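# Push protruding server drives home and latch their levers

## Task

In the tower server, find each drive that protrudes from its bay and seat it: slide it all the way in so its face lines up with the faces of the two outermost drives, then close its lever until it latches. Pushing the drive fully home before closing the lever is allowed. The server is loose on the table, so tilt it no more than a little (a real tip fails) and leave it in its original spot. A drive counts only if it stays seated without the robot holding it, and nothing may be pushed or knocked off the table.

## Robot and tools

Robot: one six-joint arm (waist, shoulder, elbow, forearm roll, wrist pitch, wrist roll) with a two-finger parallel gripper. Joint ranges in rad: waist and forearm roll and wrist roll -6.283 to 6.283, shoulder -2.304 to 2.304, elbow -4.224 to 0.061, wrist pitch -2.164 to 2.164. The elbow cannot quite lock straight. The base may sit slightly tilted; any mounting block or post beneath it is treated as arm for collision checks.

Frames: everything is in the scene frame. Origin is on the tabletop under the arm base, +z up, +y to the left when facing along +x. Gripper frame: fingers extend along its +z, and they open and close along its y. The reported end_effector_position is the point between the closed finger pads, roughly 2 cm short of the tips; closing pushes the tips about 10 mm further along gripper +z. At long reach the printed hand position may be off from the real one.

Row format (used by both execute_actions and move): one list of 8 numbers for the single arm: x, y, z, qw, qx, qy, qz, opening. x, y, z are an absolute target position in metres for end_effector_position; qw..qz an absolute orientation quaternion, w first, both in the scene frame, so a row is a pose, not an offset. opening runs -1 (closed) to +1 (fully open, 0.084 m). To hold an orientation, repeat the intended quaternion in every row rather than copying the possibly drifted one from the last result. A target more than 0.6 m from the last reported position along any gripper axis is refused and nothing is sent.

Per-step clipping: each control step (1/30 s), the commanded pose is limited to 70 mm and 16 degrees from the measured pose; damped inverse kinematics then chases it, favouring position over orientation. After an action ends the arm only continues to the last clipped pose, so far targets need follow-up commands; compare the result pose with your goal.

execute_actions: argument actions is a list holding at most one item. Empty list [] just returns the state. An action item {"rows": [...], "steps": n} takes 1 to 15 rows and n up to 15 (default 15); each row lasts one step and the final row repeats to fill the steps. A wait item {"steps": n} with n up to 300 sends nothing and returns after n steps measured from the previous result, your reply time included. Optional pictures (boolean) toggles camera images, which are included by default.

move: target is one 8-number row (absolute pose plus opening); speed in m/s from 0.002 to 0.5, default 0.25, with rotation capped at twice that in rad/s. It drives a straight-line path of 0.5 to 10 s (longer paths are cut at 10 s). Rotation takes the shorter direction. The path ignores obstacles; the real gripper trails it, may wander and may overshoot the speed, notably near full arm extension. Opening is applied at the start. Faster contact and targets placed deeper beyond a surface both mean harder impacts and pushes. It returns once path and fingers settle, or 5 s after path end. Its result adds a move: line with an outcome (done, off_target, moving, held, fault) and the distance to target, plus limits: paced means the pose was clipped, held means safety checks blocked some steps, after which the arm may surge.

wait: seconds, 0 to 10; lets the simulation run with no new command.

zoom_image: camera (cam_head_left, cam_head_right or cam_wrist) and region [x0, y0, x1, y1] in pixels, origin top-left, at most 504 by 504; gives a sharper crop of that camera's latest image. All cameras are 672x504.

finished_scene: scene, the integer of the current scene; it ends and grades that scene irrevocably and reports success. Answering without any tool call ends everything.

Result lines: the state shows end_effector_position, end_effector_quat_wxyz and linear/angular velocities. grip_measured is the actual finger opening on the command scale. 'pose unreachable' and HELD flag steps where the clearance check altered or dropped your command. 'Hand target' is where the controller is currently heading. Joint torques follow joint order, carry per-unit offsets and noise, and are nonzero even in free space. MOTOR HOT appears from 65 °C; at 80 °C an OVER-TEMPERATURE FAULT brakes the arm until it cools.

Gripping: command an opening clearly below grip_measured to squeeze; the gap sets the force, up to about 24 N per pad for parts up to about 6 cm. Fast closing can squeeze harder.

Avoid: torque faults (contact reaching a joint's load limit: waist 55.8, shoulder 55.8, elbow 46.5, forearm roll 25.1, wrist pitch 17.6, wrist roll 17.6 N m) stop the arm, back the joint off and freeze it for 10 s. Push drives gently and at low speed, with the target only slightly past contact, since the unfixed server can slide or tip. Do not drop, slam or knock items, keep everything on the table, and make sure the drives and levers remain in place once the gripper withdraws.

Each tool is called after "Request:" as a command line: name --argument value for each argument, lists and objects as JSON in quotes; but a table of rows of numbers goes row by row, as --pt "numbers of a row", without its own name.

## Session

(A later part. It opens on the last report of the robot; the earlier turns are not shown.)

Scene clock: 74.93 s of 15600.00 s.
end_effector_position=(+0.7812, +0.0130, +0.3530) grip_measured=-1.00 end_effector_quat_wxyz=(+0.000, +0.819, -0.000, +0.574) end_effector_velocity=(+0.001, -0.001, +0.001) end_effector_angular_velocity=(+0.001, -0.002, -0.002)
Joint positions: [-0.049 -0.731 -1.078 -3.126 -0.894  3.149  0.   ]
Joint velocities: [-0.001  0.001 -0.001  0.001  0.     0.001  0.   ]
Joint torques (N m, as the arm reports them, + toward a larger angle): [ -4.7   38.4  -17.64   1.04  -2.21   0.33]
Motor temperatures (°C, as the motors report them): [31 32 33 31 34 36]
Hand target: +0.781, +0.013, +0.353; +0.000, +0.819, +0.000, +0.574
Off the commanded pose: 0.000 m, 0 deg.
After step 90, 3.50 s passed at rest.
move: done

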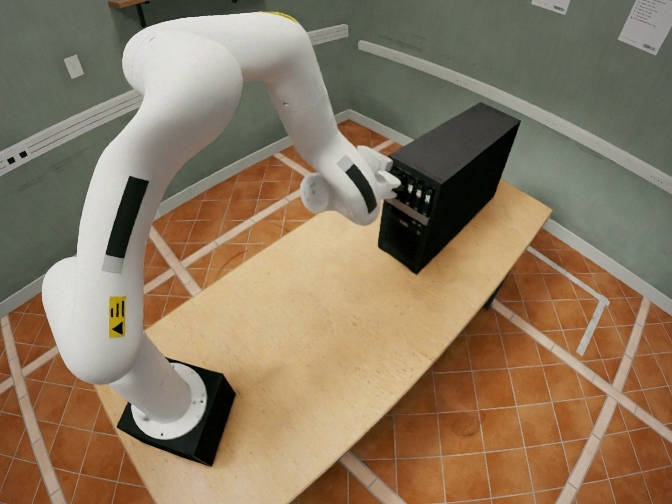

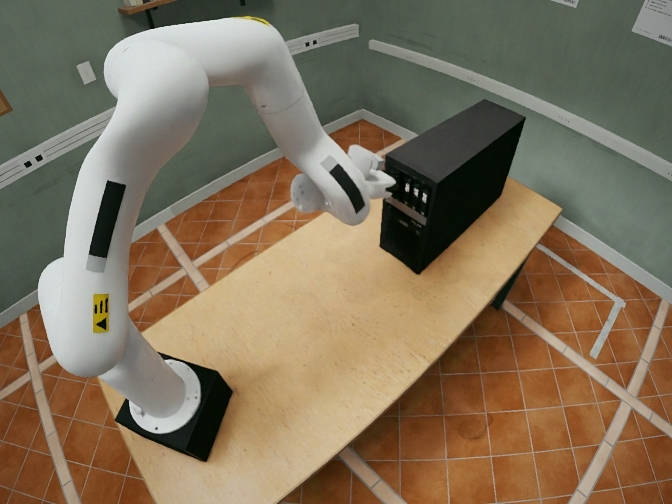

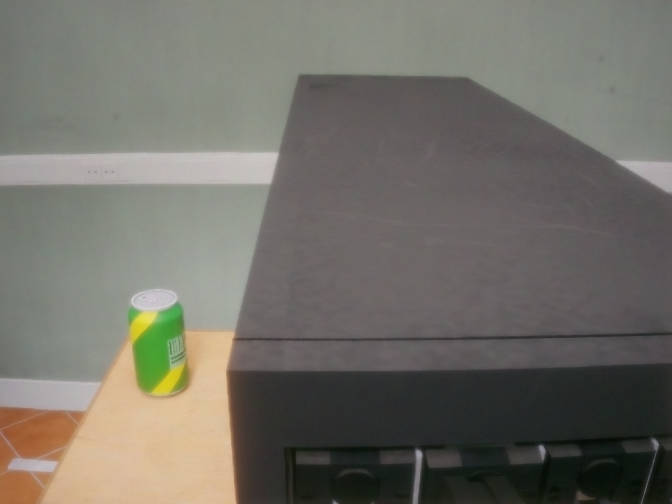

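Request:
move --target '[0.69,0.013,0.35,0,0.76,0,0.65,-1]' --speed 0.15

Request:
move --target '[0.685,0.012,0.285,0,0.707,0,0.707,-1]' --speed 0.15

Scene clock: 86.23 s of 15600.00 s.
end_effector_position=(+0.6903, +0.0130, +0.3499) grip_measured=-1.00 end_effector_quat_wxyz=(-0.000, +0.760, -0.000, +0.650) end_effector_velocity=(-0.002, +0.000, -0.001) end_effector_angular_velocity=(-0.000, -0.001, +0.001)
Joint positions: [-0.044 -0.7   -0.803 -3.121 -1.33   3.152  0.   ]
Joint velocities: [ 0.001 -0.001  0.005 -0.    -0.007 -0.     0.   ]
Joint torques (N m, as the arm reports them, + toward a larger angle): [-4.98 32.69 -9.72  1.04 -1.81  0.33]
Motor temperatures (°C, as the motors report them): [31 32 33 31 34 36]
Hand target: +0.690, +0.013, +0.350; -0.000, +0.760, -0.000, +0.650
Off the commanded pose: 0.000 m, 0 deg.
After step 90, 7.23 s passed at rest.
move: done

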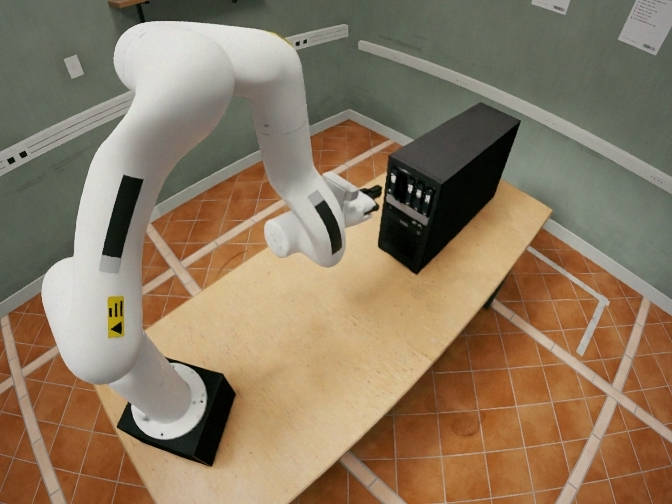

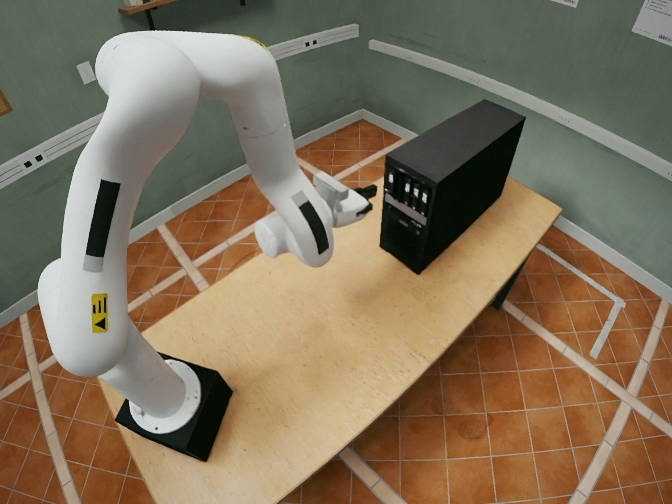

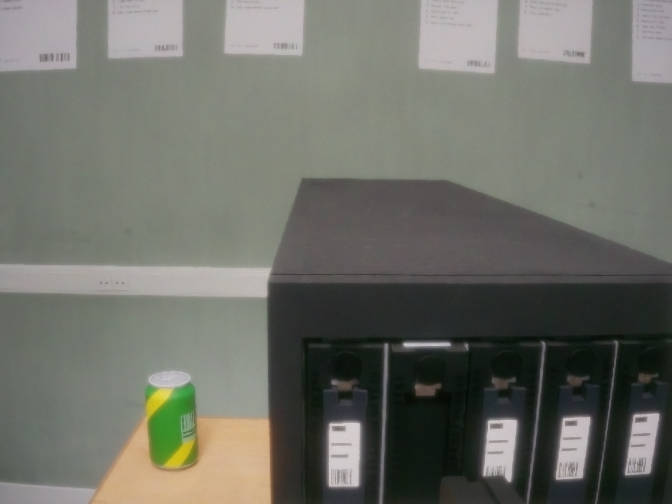

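Scene clock: 87.17 s of 15600.00 s.
end_effector_position=(+0.6853, +0.0120, +0.2854) grip_measured=-1.00 end_effector_quat_wxyz=(-0.000, +0.707, -0.000, +0.707) end_effector_velocity=(-0.000, -0.000, -0.002) end_effector_angular_velocity=(-0.000, -0.001, +0.000)
Joint positions: [-0.043 -0.961 -0.888 -3.118 -1.662  3.156  0.   ]
Joint velocities: [-0.001 -0.006 -0.002 -0.001 -0.005 -0.     0.   ]
Joint torques (N m, as the arm reports them, + toward a larger angle): [-3.44 35.35 -6.78  1.59 -1.74  0.31]
Motor temperatures (°C, as the motors report them): [31 32 33 31 34 36]
Hand target: +0.685, +0.012, +0.285; -0.000, +0.707, -0.000, +0.707
Off the commanded pose: 0.000 m, 0 deg.
move: done

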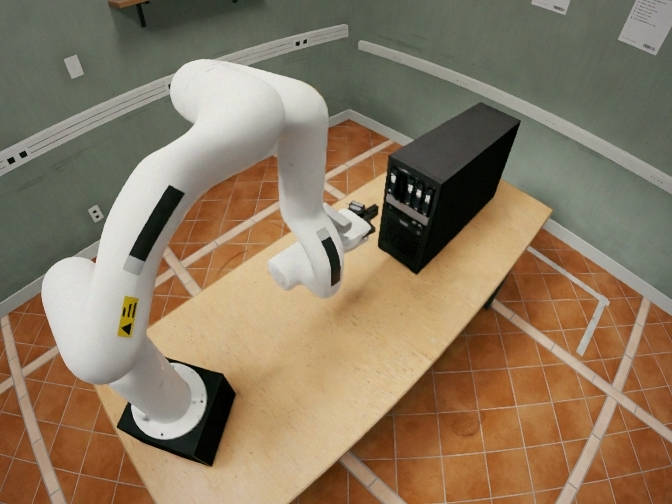

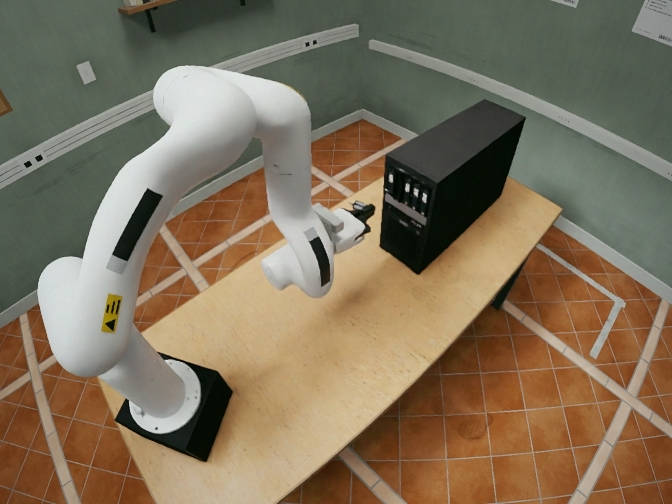

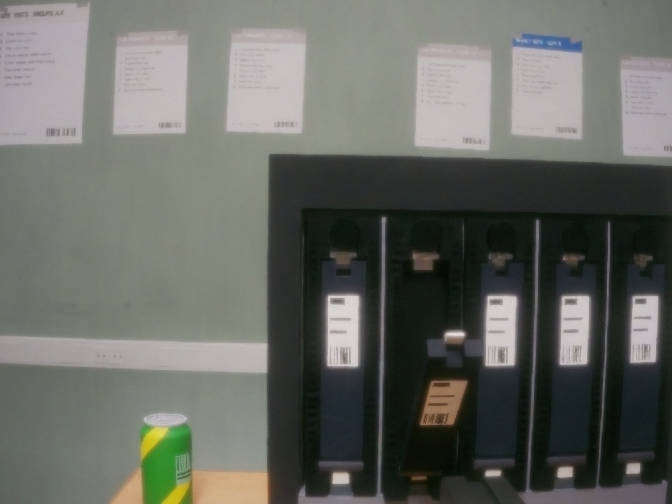

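Request:
move --target '[0.725,0.012,0.292,0,0.707,0,0.707,-1]' --speed 0.05

Request:
move --target '[0.765,0.013,0.318,0,0.707,0,0.707,-1]' --speed 0.02

Scene clock: 91.80 s of 15600.00 s.
end_effector_position=(+0.7248, +0.0121, +0.2921) grip_measured=-1.00 end_effector_quat_wxyz=(+0.000, +0.707, +0.000, +0.707) end_effector_velocity=(+0.001, -0.000, -0.000) end_effector_angular_velocity=(+0.000, +0.000, +0.000)
Joint positions: [-0.045 -0.974 -0.986 -3.12  -1.576  3.153  0.   ]
Joint velocities: [-0.001 -0.001 -0.003 -0.001  0.002  0.     0.   ]
Joint torques (N m, as the arm reports them, + toward a larger angle): [-4.74 37.57 -8.39  1.42 -1.66  0.34]
Motor temperatures (°C, as the motors report them): [31 32 33 31 34 36]
Hand target: +0.725, +0.012, +0.292; +0.000, +0.707, +0.000, +0.707
Off the commanded pose: 0.000 m, 0 deg.
After step 90, 0.53 s passed at rest.
move: done

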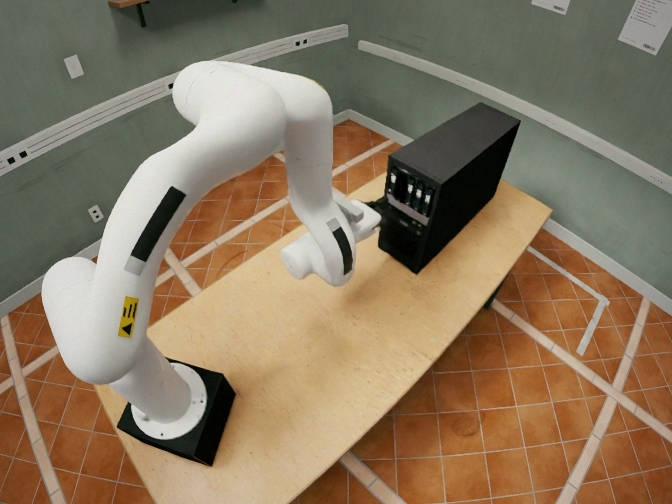

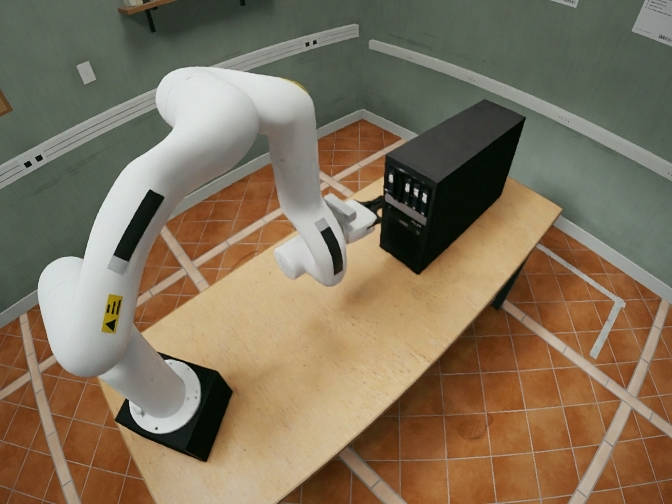

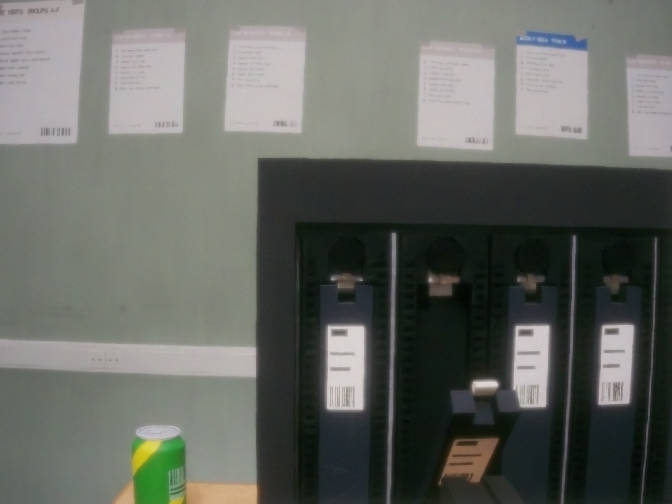

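Scene clock: 94.43 s of 15600.00 s.
end_effector_position=(+0.7649, +0.0131, +0.3182) grip_measured=-1.00 end_effector_quat_wxyz=(+0.000, +0.707, +0.000, +0.707) end_effector_velocity=(+0.000, +0.000, -0.000) end_effector_angular_velocity=(+0.000, +0.000, +0.001)
Joint positions: [-0.045 -0.951 -1.071 -3.12  -1.469  3.151  0.   ]
Joint velocities: [ 0.    -0.    -0.    -0.001  0.001  0.     0.   ]
Joint torques (N m, as the arm reports them, + toward a larger angle): [ -5.53  39.74 -11.7    1.01  -2.15   0.35]
Motor temperatures (°C, as the motors report them): [31 32 33 31 34 36]
Hand target: +0.765, +0.013, +0.318; +0.000, +0.707, +0.000, +0.707
Off the commanded pose: 0.000 m, 0 deg.
move: done

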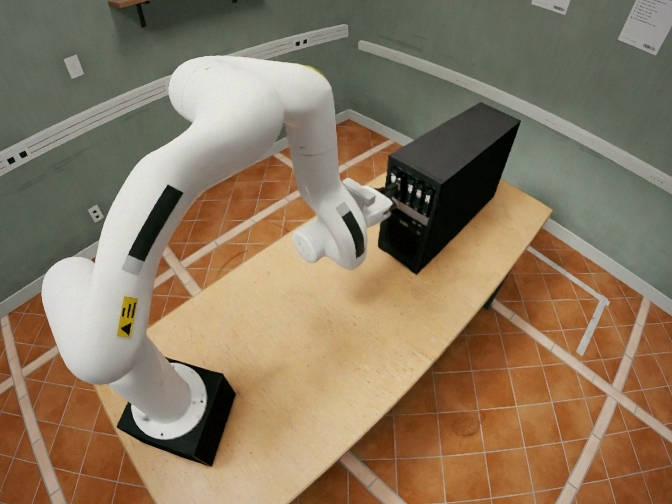

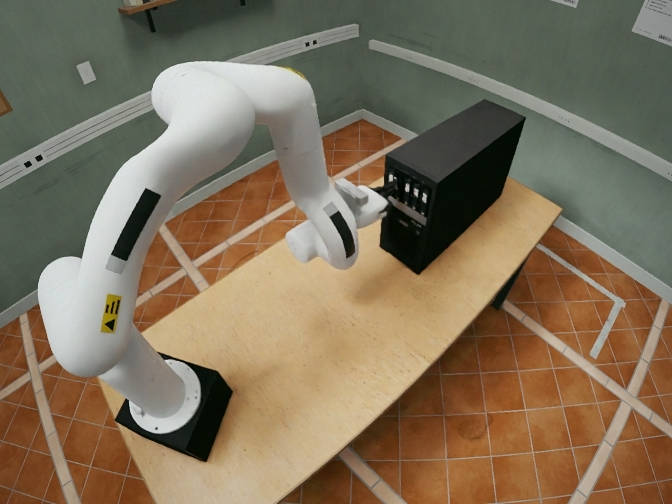

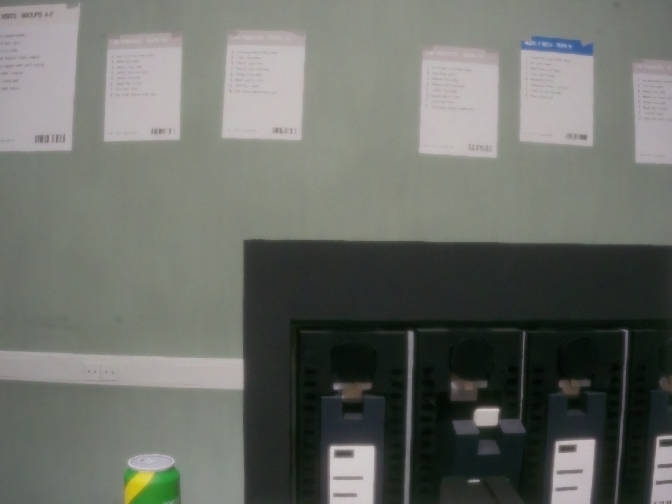

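Finger is slightly left of the lever; shift a little.

Request:
move --target '[0.780,0.012,0.322,0,0.707,0,0.707,-1]' --speed 0.01

Request:
zoom_image --camera "cam_wrist" --region '[280, 300, 672, 504]'

Scene clock: 100.07 s of 15600.00 s.
end_effector_position=(+0.7800, +0.0120, +0.3221) grip_measured=-1.00 end_effector_quat_wxyz=(+0.000, +0.707, +0.000, +0.707) end_effector_velocity=(+0.000, -0.000, -0.001) end_effector_angular_velocity=(-0.000, +0.002, -0.001)
Joint positions: [-0.048 -0.959 -1.111 -3.123 -1.436  3.151  0.   ]
Joint velocities: [ 0.    -0.001 -0.001  0.001  0.002 -0.001  0.   ]
Joint torques (N m, as the arm reports them, + toward a larger angle): [ -4.05  40.09 -11.65   1.55  -1.8    0.27]
Motor temperatures (°C, as the motors report them): [31 32 33 31 34 36]
Hand target: +0.780, +0.012, +0.322; +0.000, +0.707, +0.000, +0.707
Off the commanded pose: 0.000 m, 0 deg.
After step 90, 0.87 s passed at rest.
move: done

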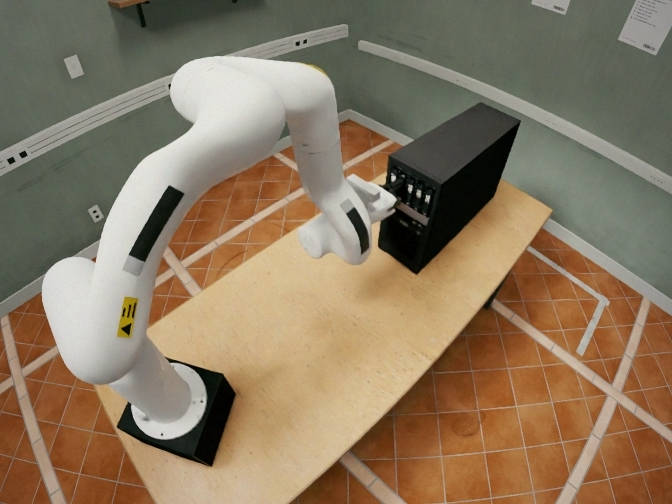

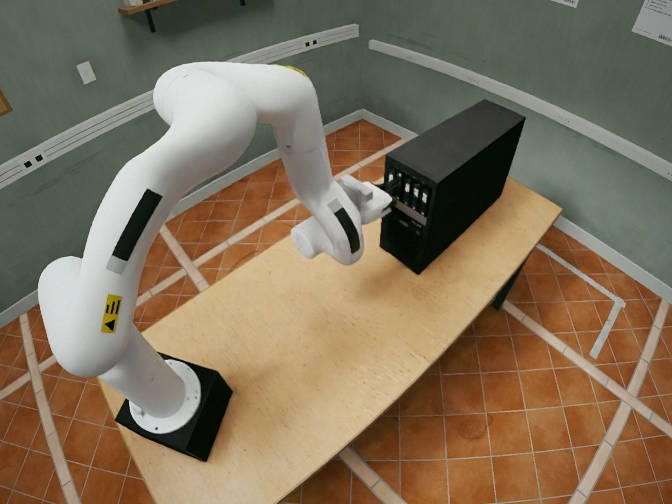

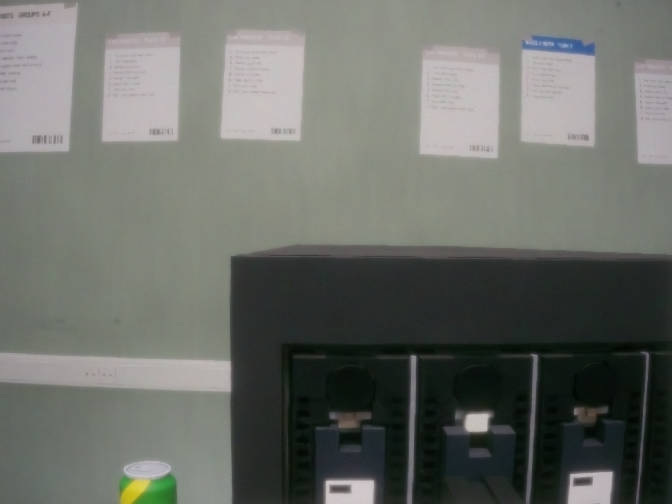

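Region (280, 300, 672, 504) of cam_wrist's 672x504 image, scaled by 1.286, with more detail than that image has; it fills the top 262 rows of this view, and the rest is white.

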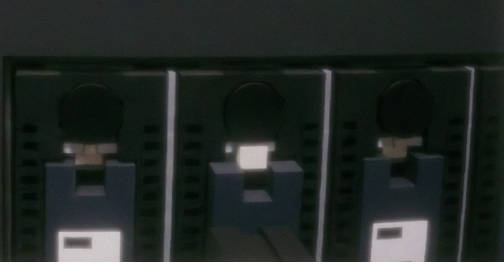

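Request:
move --target '[0.783,0.012,0.322,0,0.707,0,0.707,-1]' --speed 0.004

Request:
zoom_image --camera "cam_wrist" --region '[280, 300, 672, 504]'

Scene clock: 108.20 s of 15600.00 s.
end_effector_position=(+0.7830, +0.0120, +0.3221) grip_measured=-1.00 end_effector_quat_wxyz=(+0.000, +0.707, -0.000, +0.707) end_effector_velocity=(+0.000, +0.000, -0.000) end_effector_angular_velocity=(+0.003, +0.000, -0.000)
Joint positions: [-0.048 -0.962 -1.121 -3.123 -1.43   3.151  0.   ]
Joint velocities: [ 0.     0.    -0.     0.001  0.001  0.003  0.   ]
Joint torques (N m, as the arm reports them, + toward a larger angle): [ -6.43  39.86 -11.26   1.49  -1.67   0.37]
Motor temperatures (°C, as the motors report them): [31 32 33 31 34 36]
Hand target: +0.783, +0.012, +0.322; +0.000, +0.707, +0.000, +0.707
Off the commanded pose: 0.000 m, 0 deg.
After step 90, 4.17 s passed at rest.
move: done

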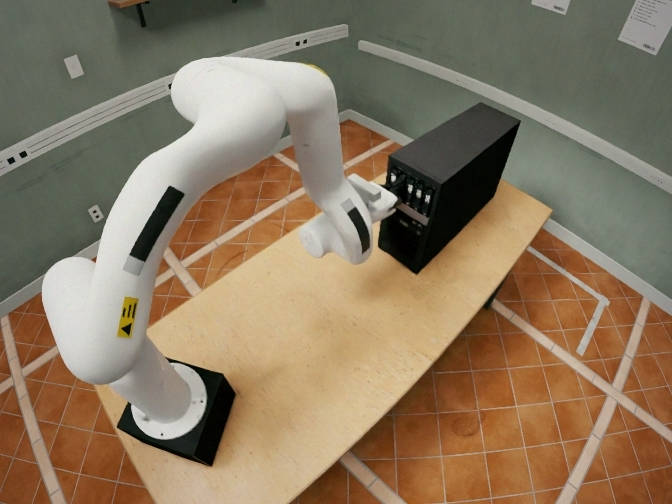

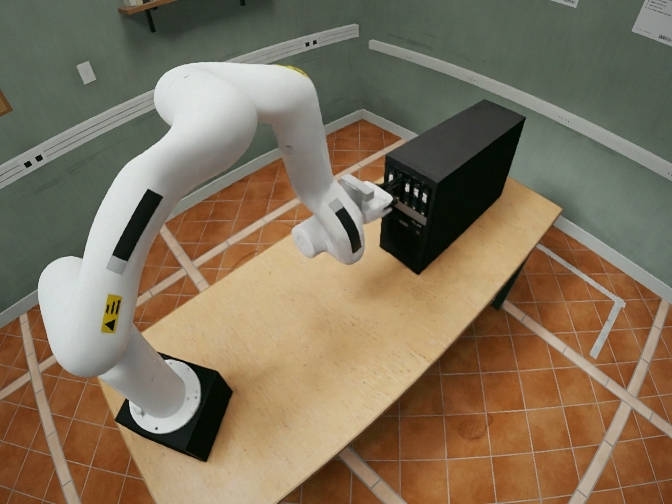

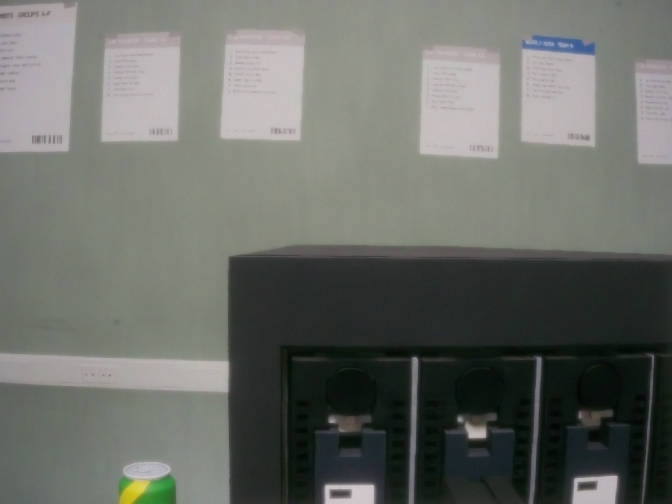

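Region (280, 300, 672, 504) of cam_wrist's 672x504 image, scaled by 1.286, with more detail than that image has; it fills the top 262 rows of this view, and the rest is white.

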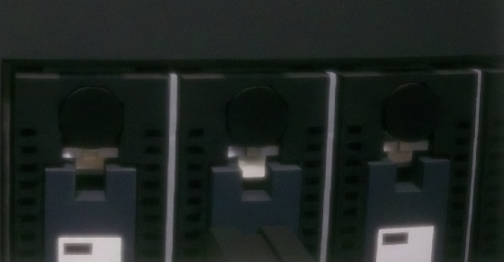

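Request:
move --target '[0.7848,0.012,0.322,0,0.707,0,0.707,-1]' --speed 0.004

Request:
zoom_image --camera "cam_wrist" --region '[280, 300, 672, 504]'

Scene clock: 112.63 s of 15600.00 s.
end_effector_position=(+0.7846, +0.0120, +0.3220) grip_measured=-1.00 end_effector_quat_wxyz=(-0.000, +0.707, +0.000, +0.707) end_effector_velocity=(+0.000, -0.000, -0.000) end_effector_angular_velocity=(-0.001, +0.000, -0.001)
Joint positions: [-0.048 -0.964 -1.126 -3.123 -1.428  3.151  0.   ]
Joint velocities: [-0.    -0.    -0.001  0.     0.001 -0.001  0.   ]
Joint torques (N m, as the arm reports them, + toward a larger angle): [ -4.23  39.33 -12.71   1.46  -0.89   0.32]
Motor temperatures (°C, as the motors report them): [31 32 33 31 34 36]
Hand target: +0.785, +0.012, +0.322; +0.000, +0.707, +0.000, +0.707
Off the commanded pose: 0.000 m, 0 deg.
After step 90, 0.73 s passed at rest.
move: done

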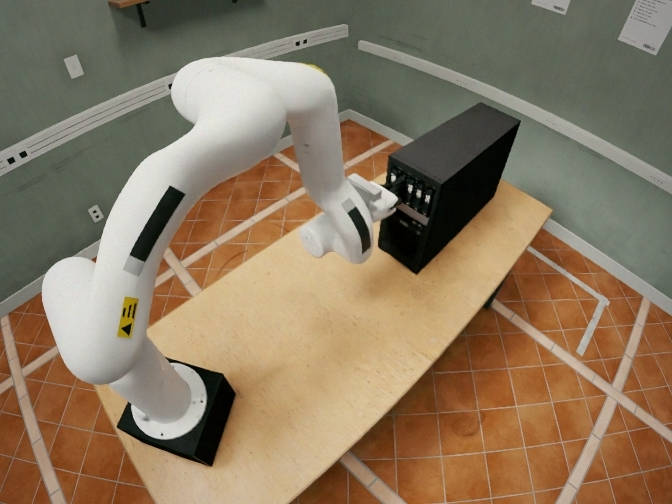

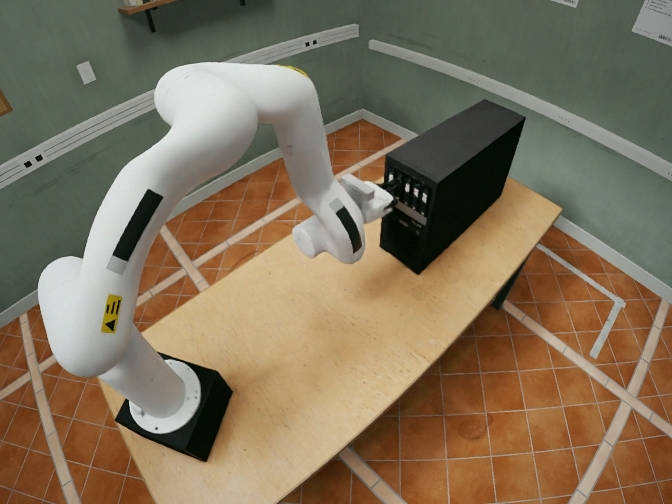

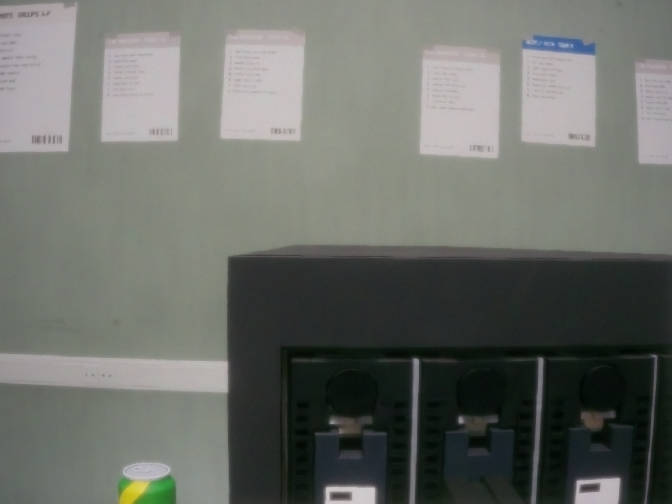

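Region (280, 300, 672, 504) of cam_wrist's 672x504 image, scaled by 1.286, with more detail than that image has; it fills the top 262 rows of this view, and the rest is white.

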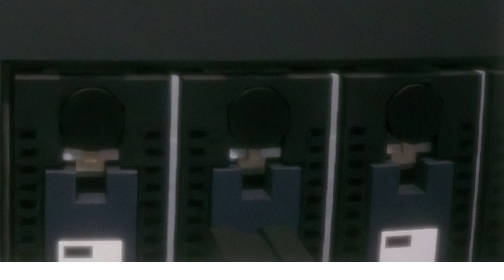

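Request:
move --target '[0.715,-0.02,0.335,0,0.76,0,0.65,-1]' --speed 0.15

Scene clock: 115.53 s of 15600.00 s.
end_effector_position=(+0.7153, -0.0201, +0.3346) grip_measured=-1.00 end_effector_quat_wxyz=(-0.000, +0.760, +0.000, +0.650) end_effector_velocity=(-0.001, -0.001, +0.001) end_effector_angular_velocity=(+0.001, +0.002, -0.000)
Joint positions: [-0.115 -0.769 -0.887 -3.194 -1.315  3.16   0.   ]
Joint velocities: [-0.001  0.004  0.003 -0.002  0.003  0.002  0.   ]
Joint torques (N m, as the arm reports them, + toward a larger angle): [-3.83 35.09 -9.47  1.46 -1.8   0.18]
Motor temperatures (°C, as the motors report them): [31 32 33 31 34 36]
Hand target: +0.715, -0.020, +0.335; -0.000, +0.760, +0.000, +0.650
Off the commanded pose: 0.000 m, 0 deg.
move: done

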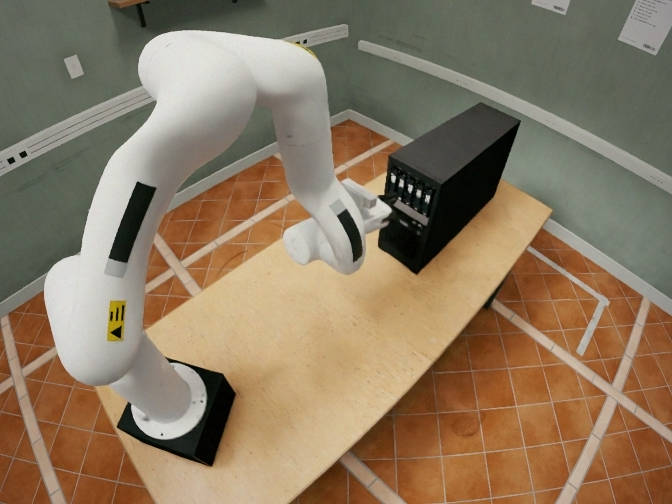

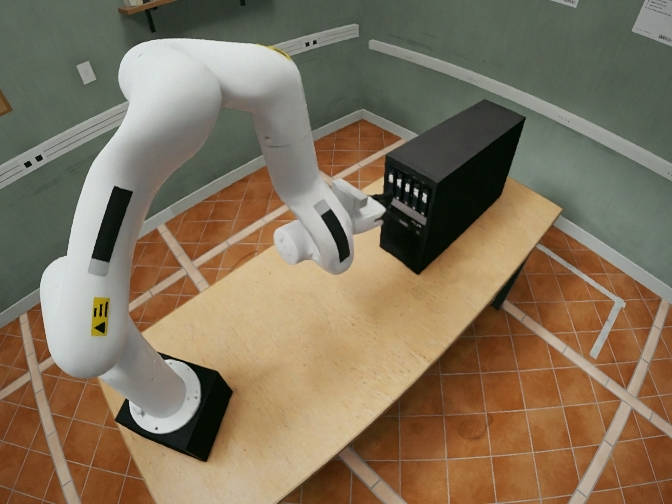

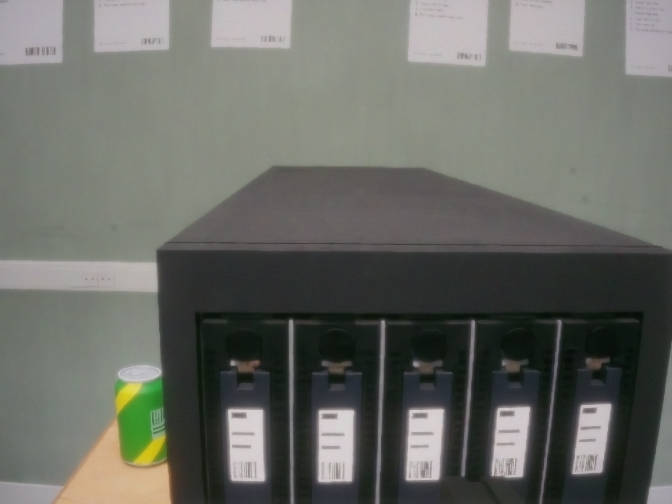

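Request:
finished_scene --scene 1

The scene is finished: the task was done.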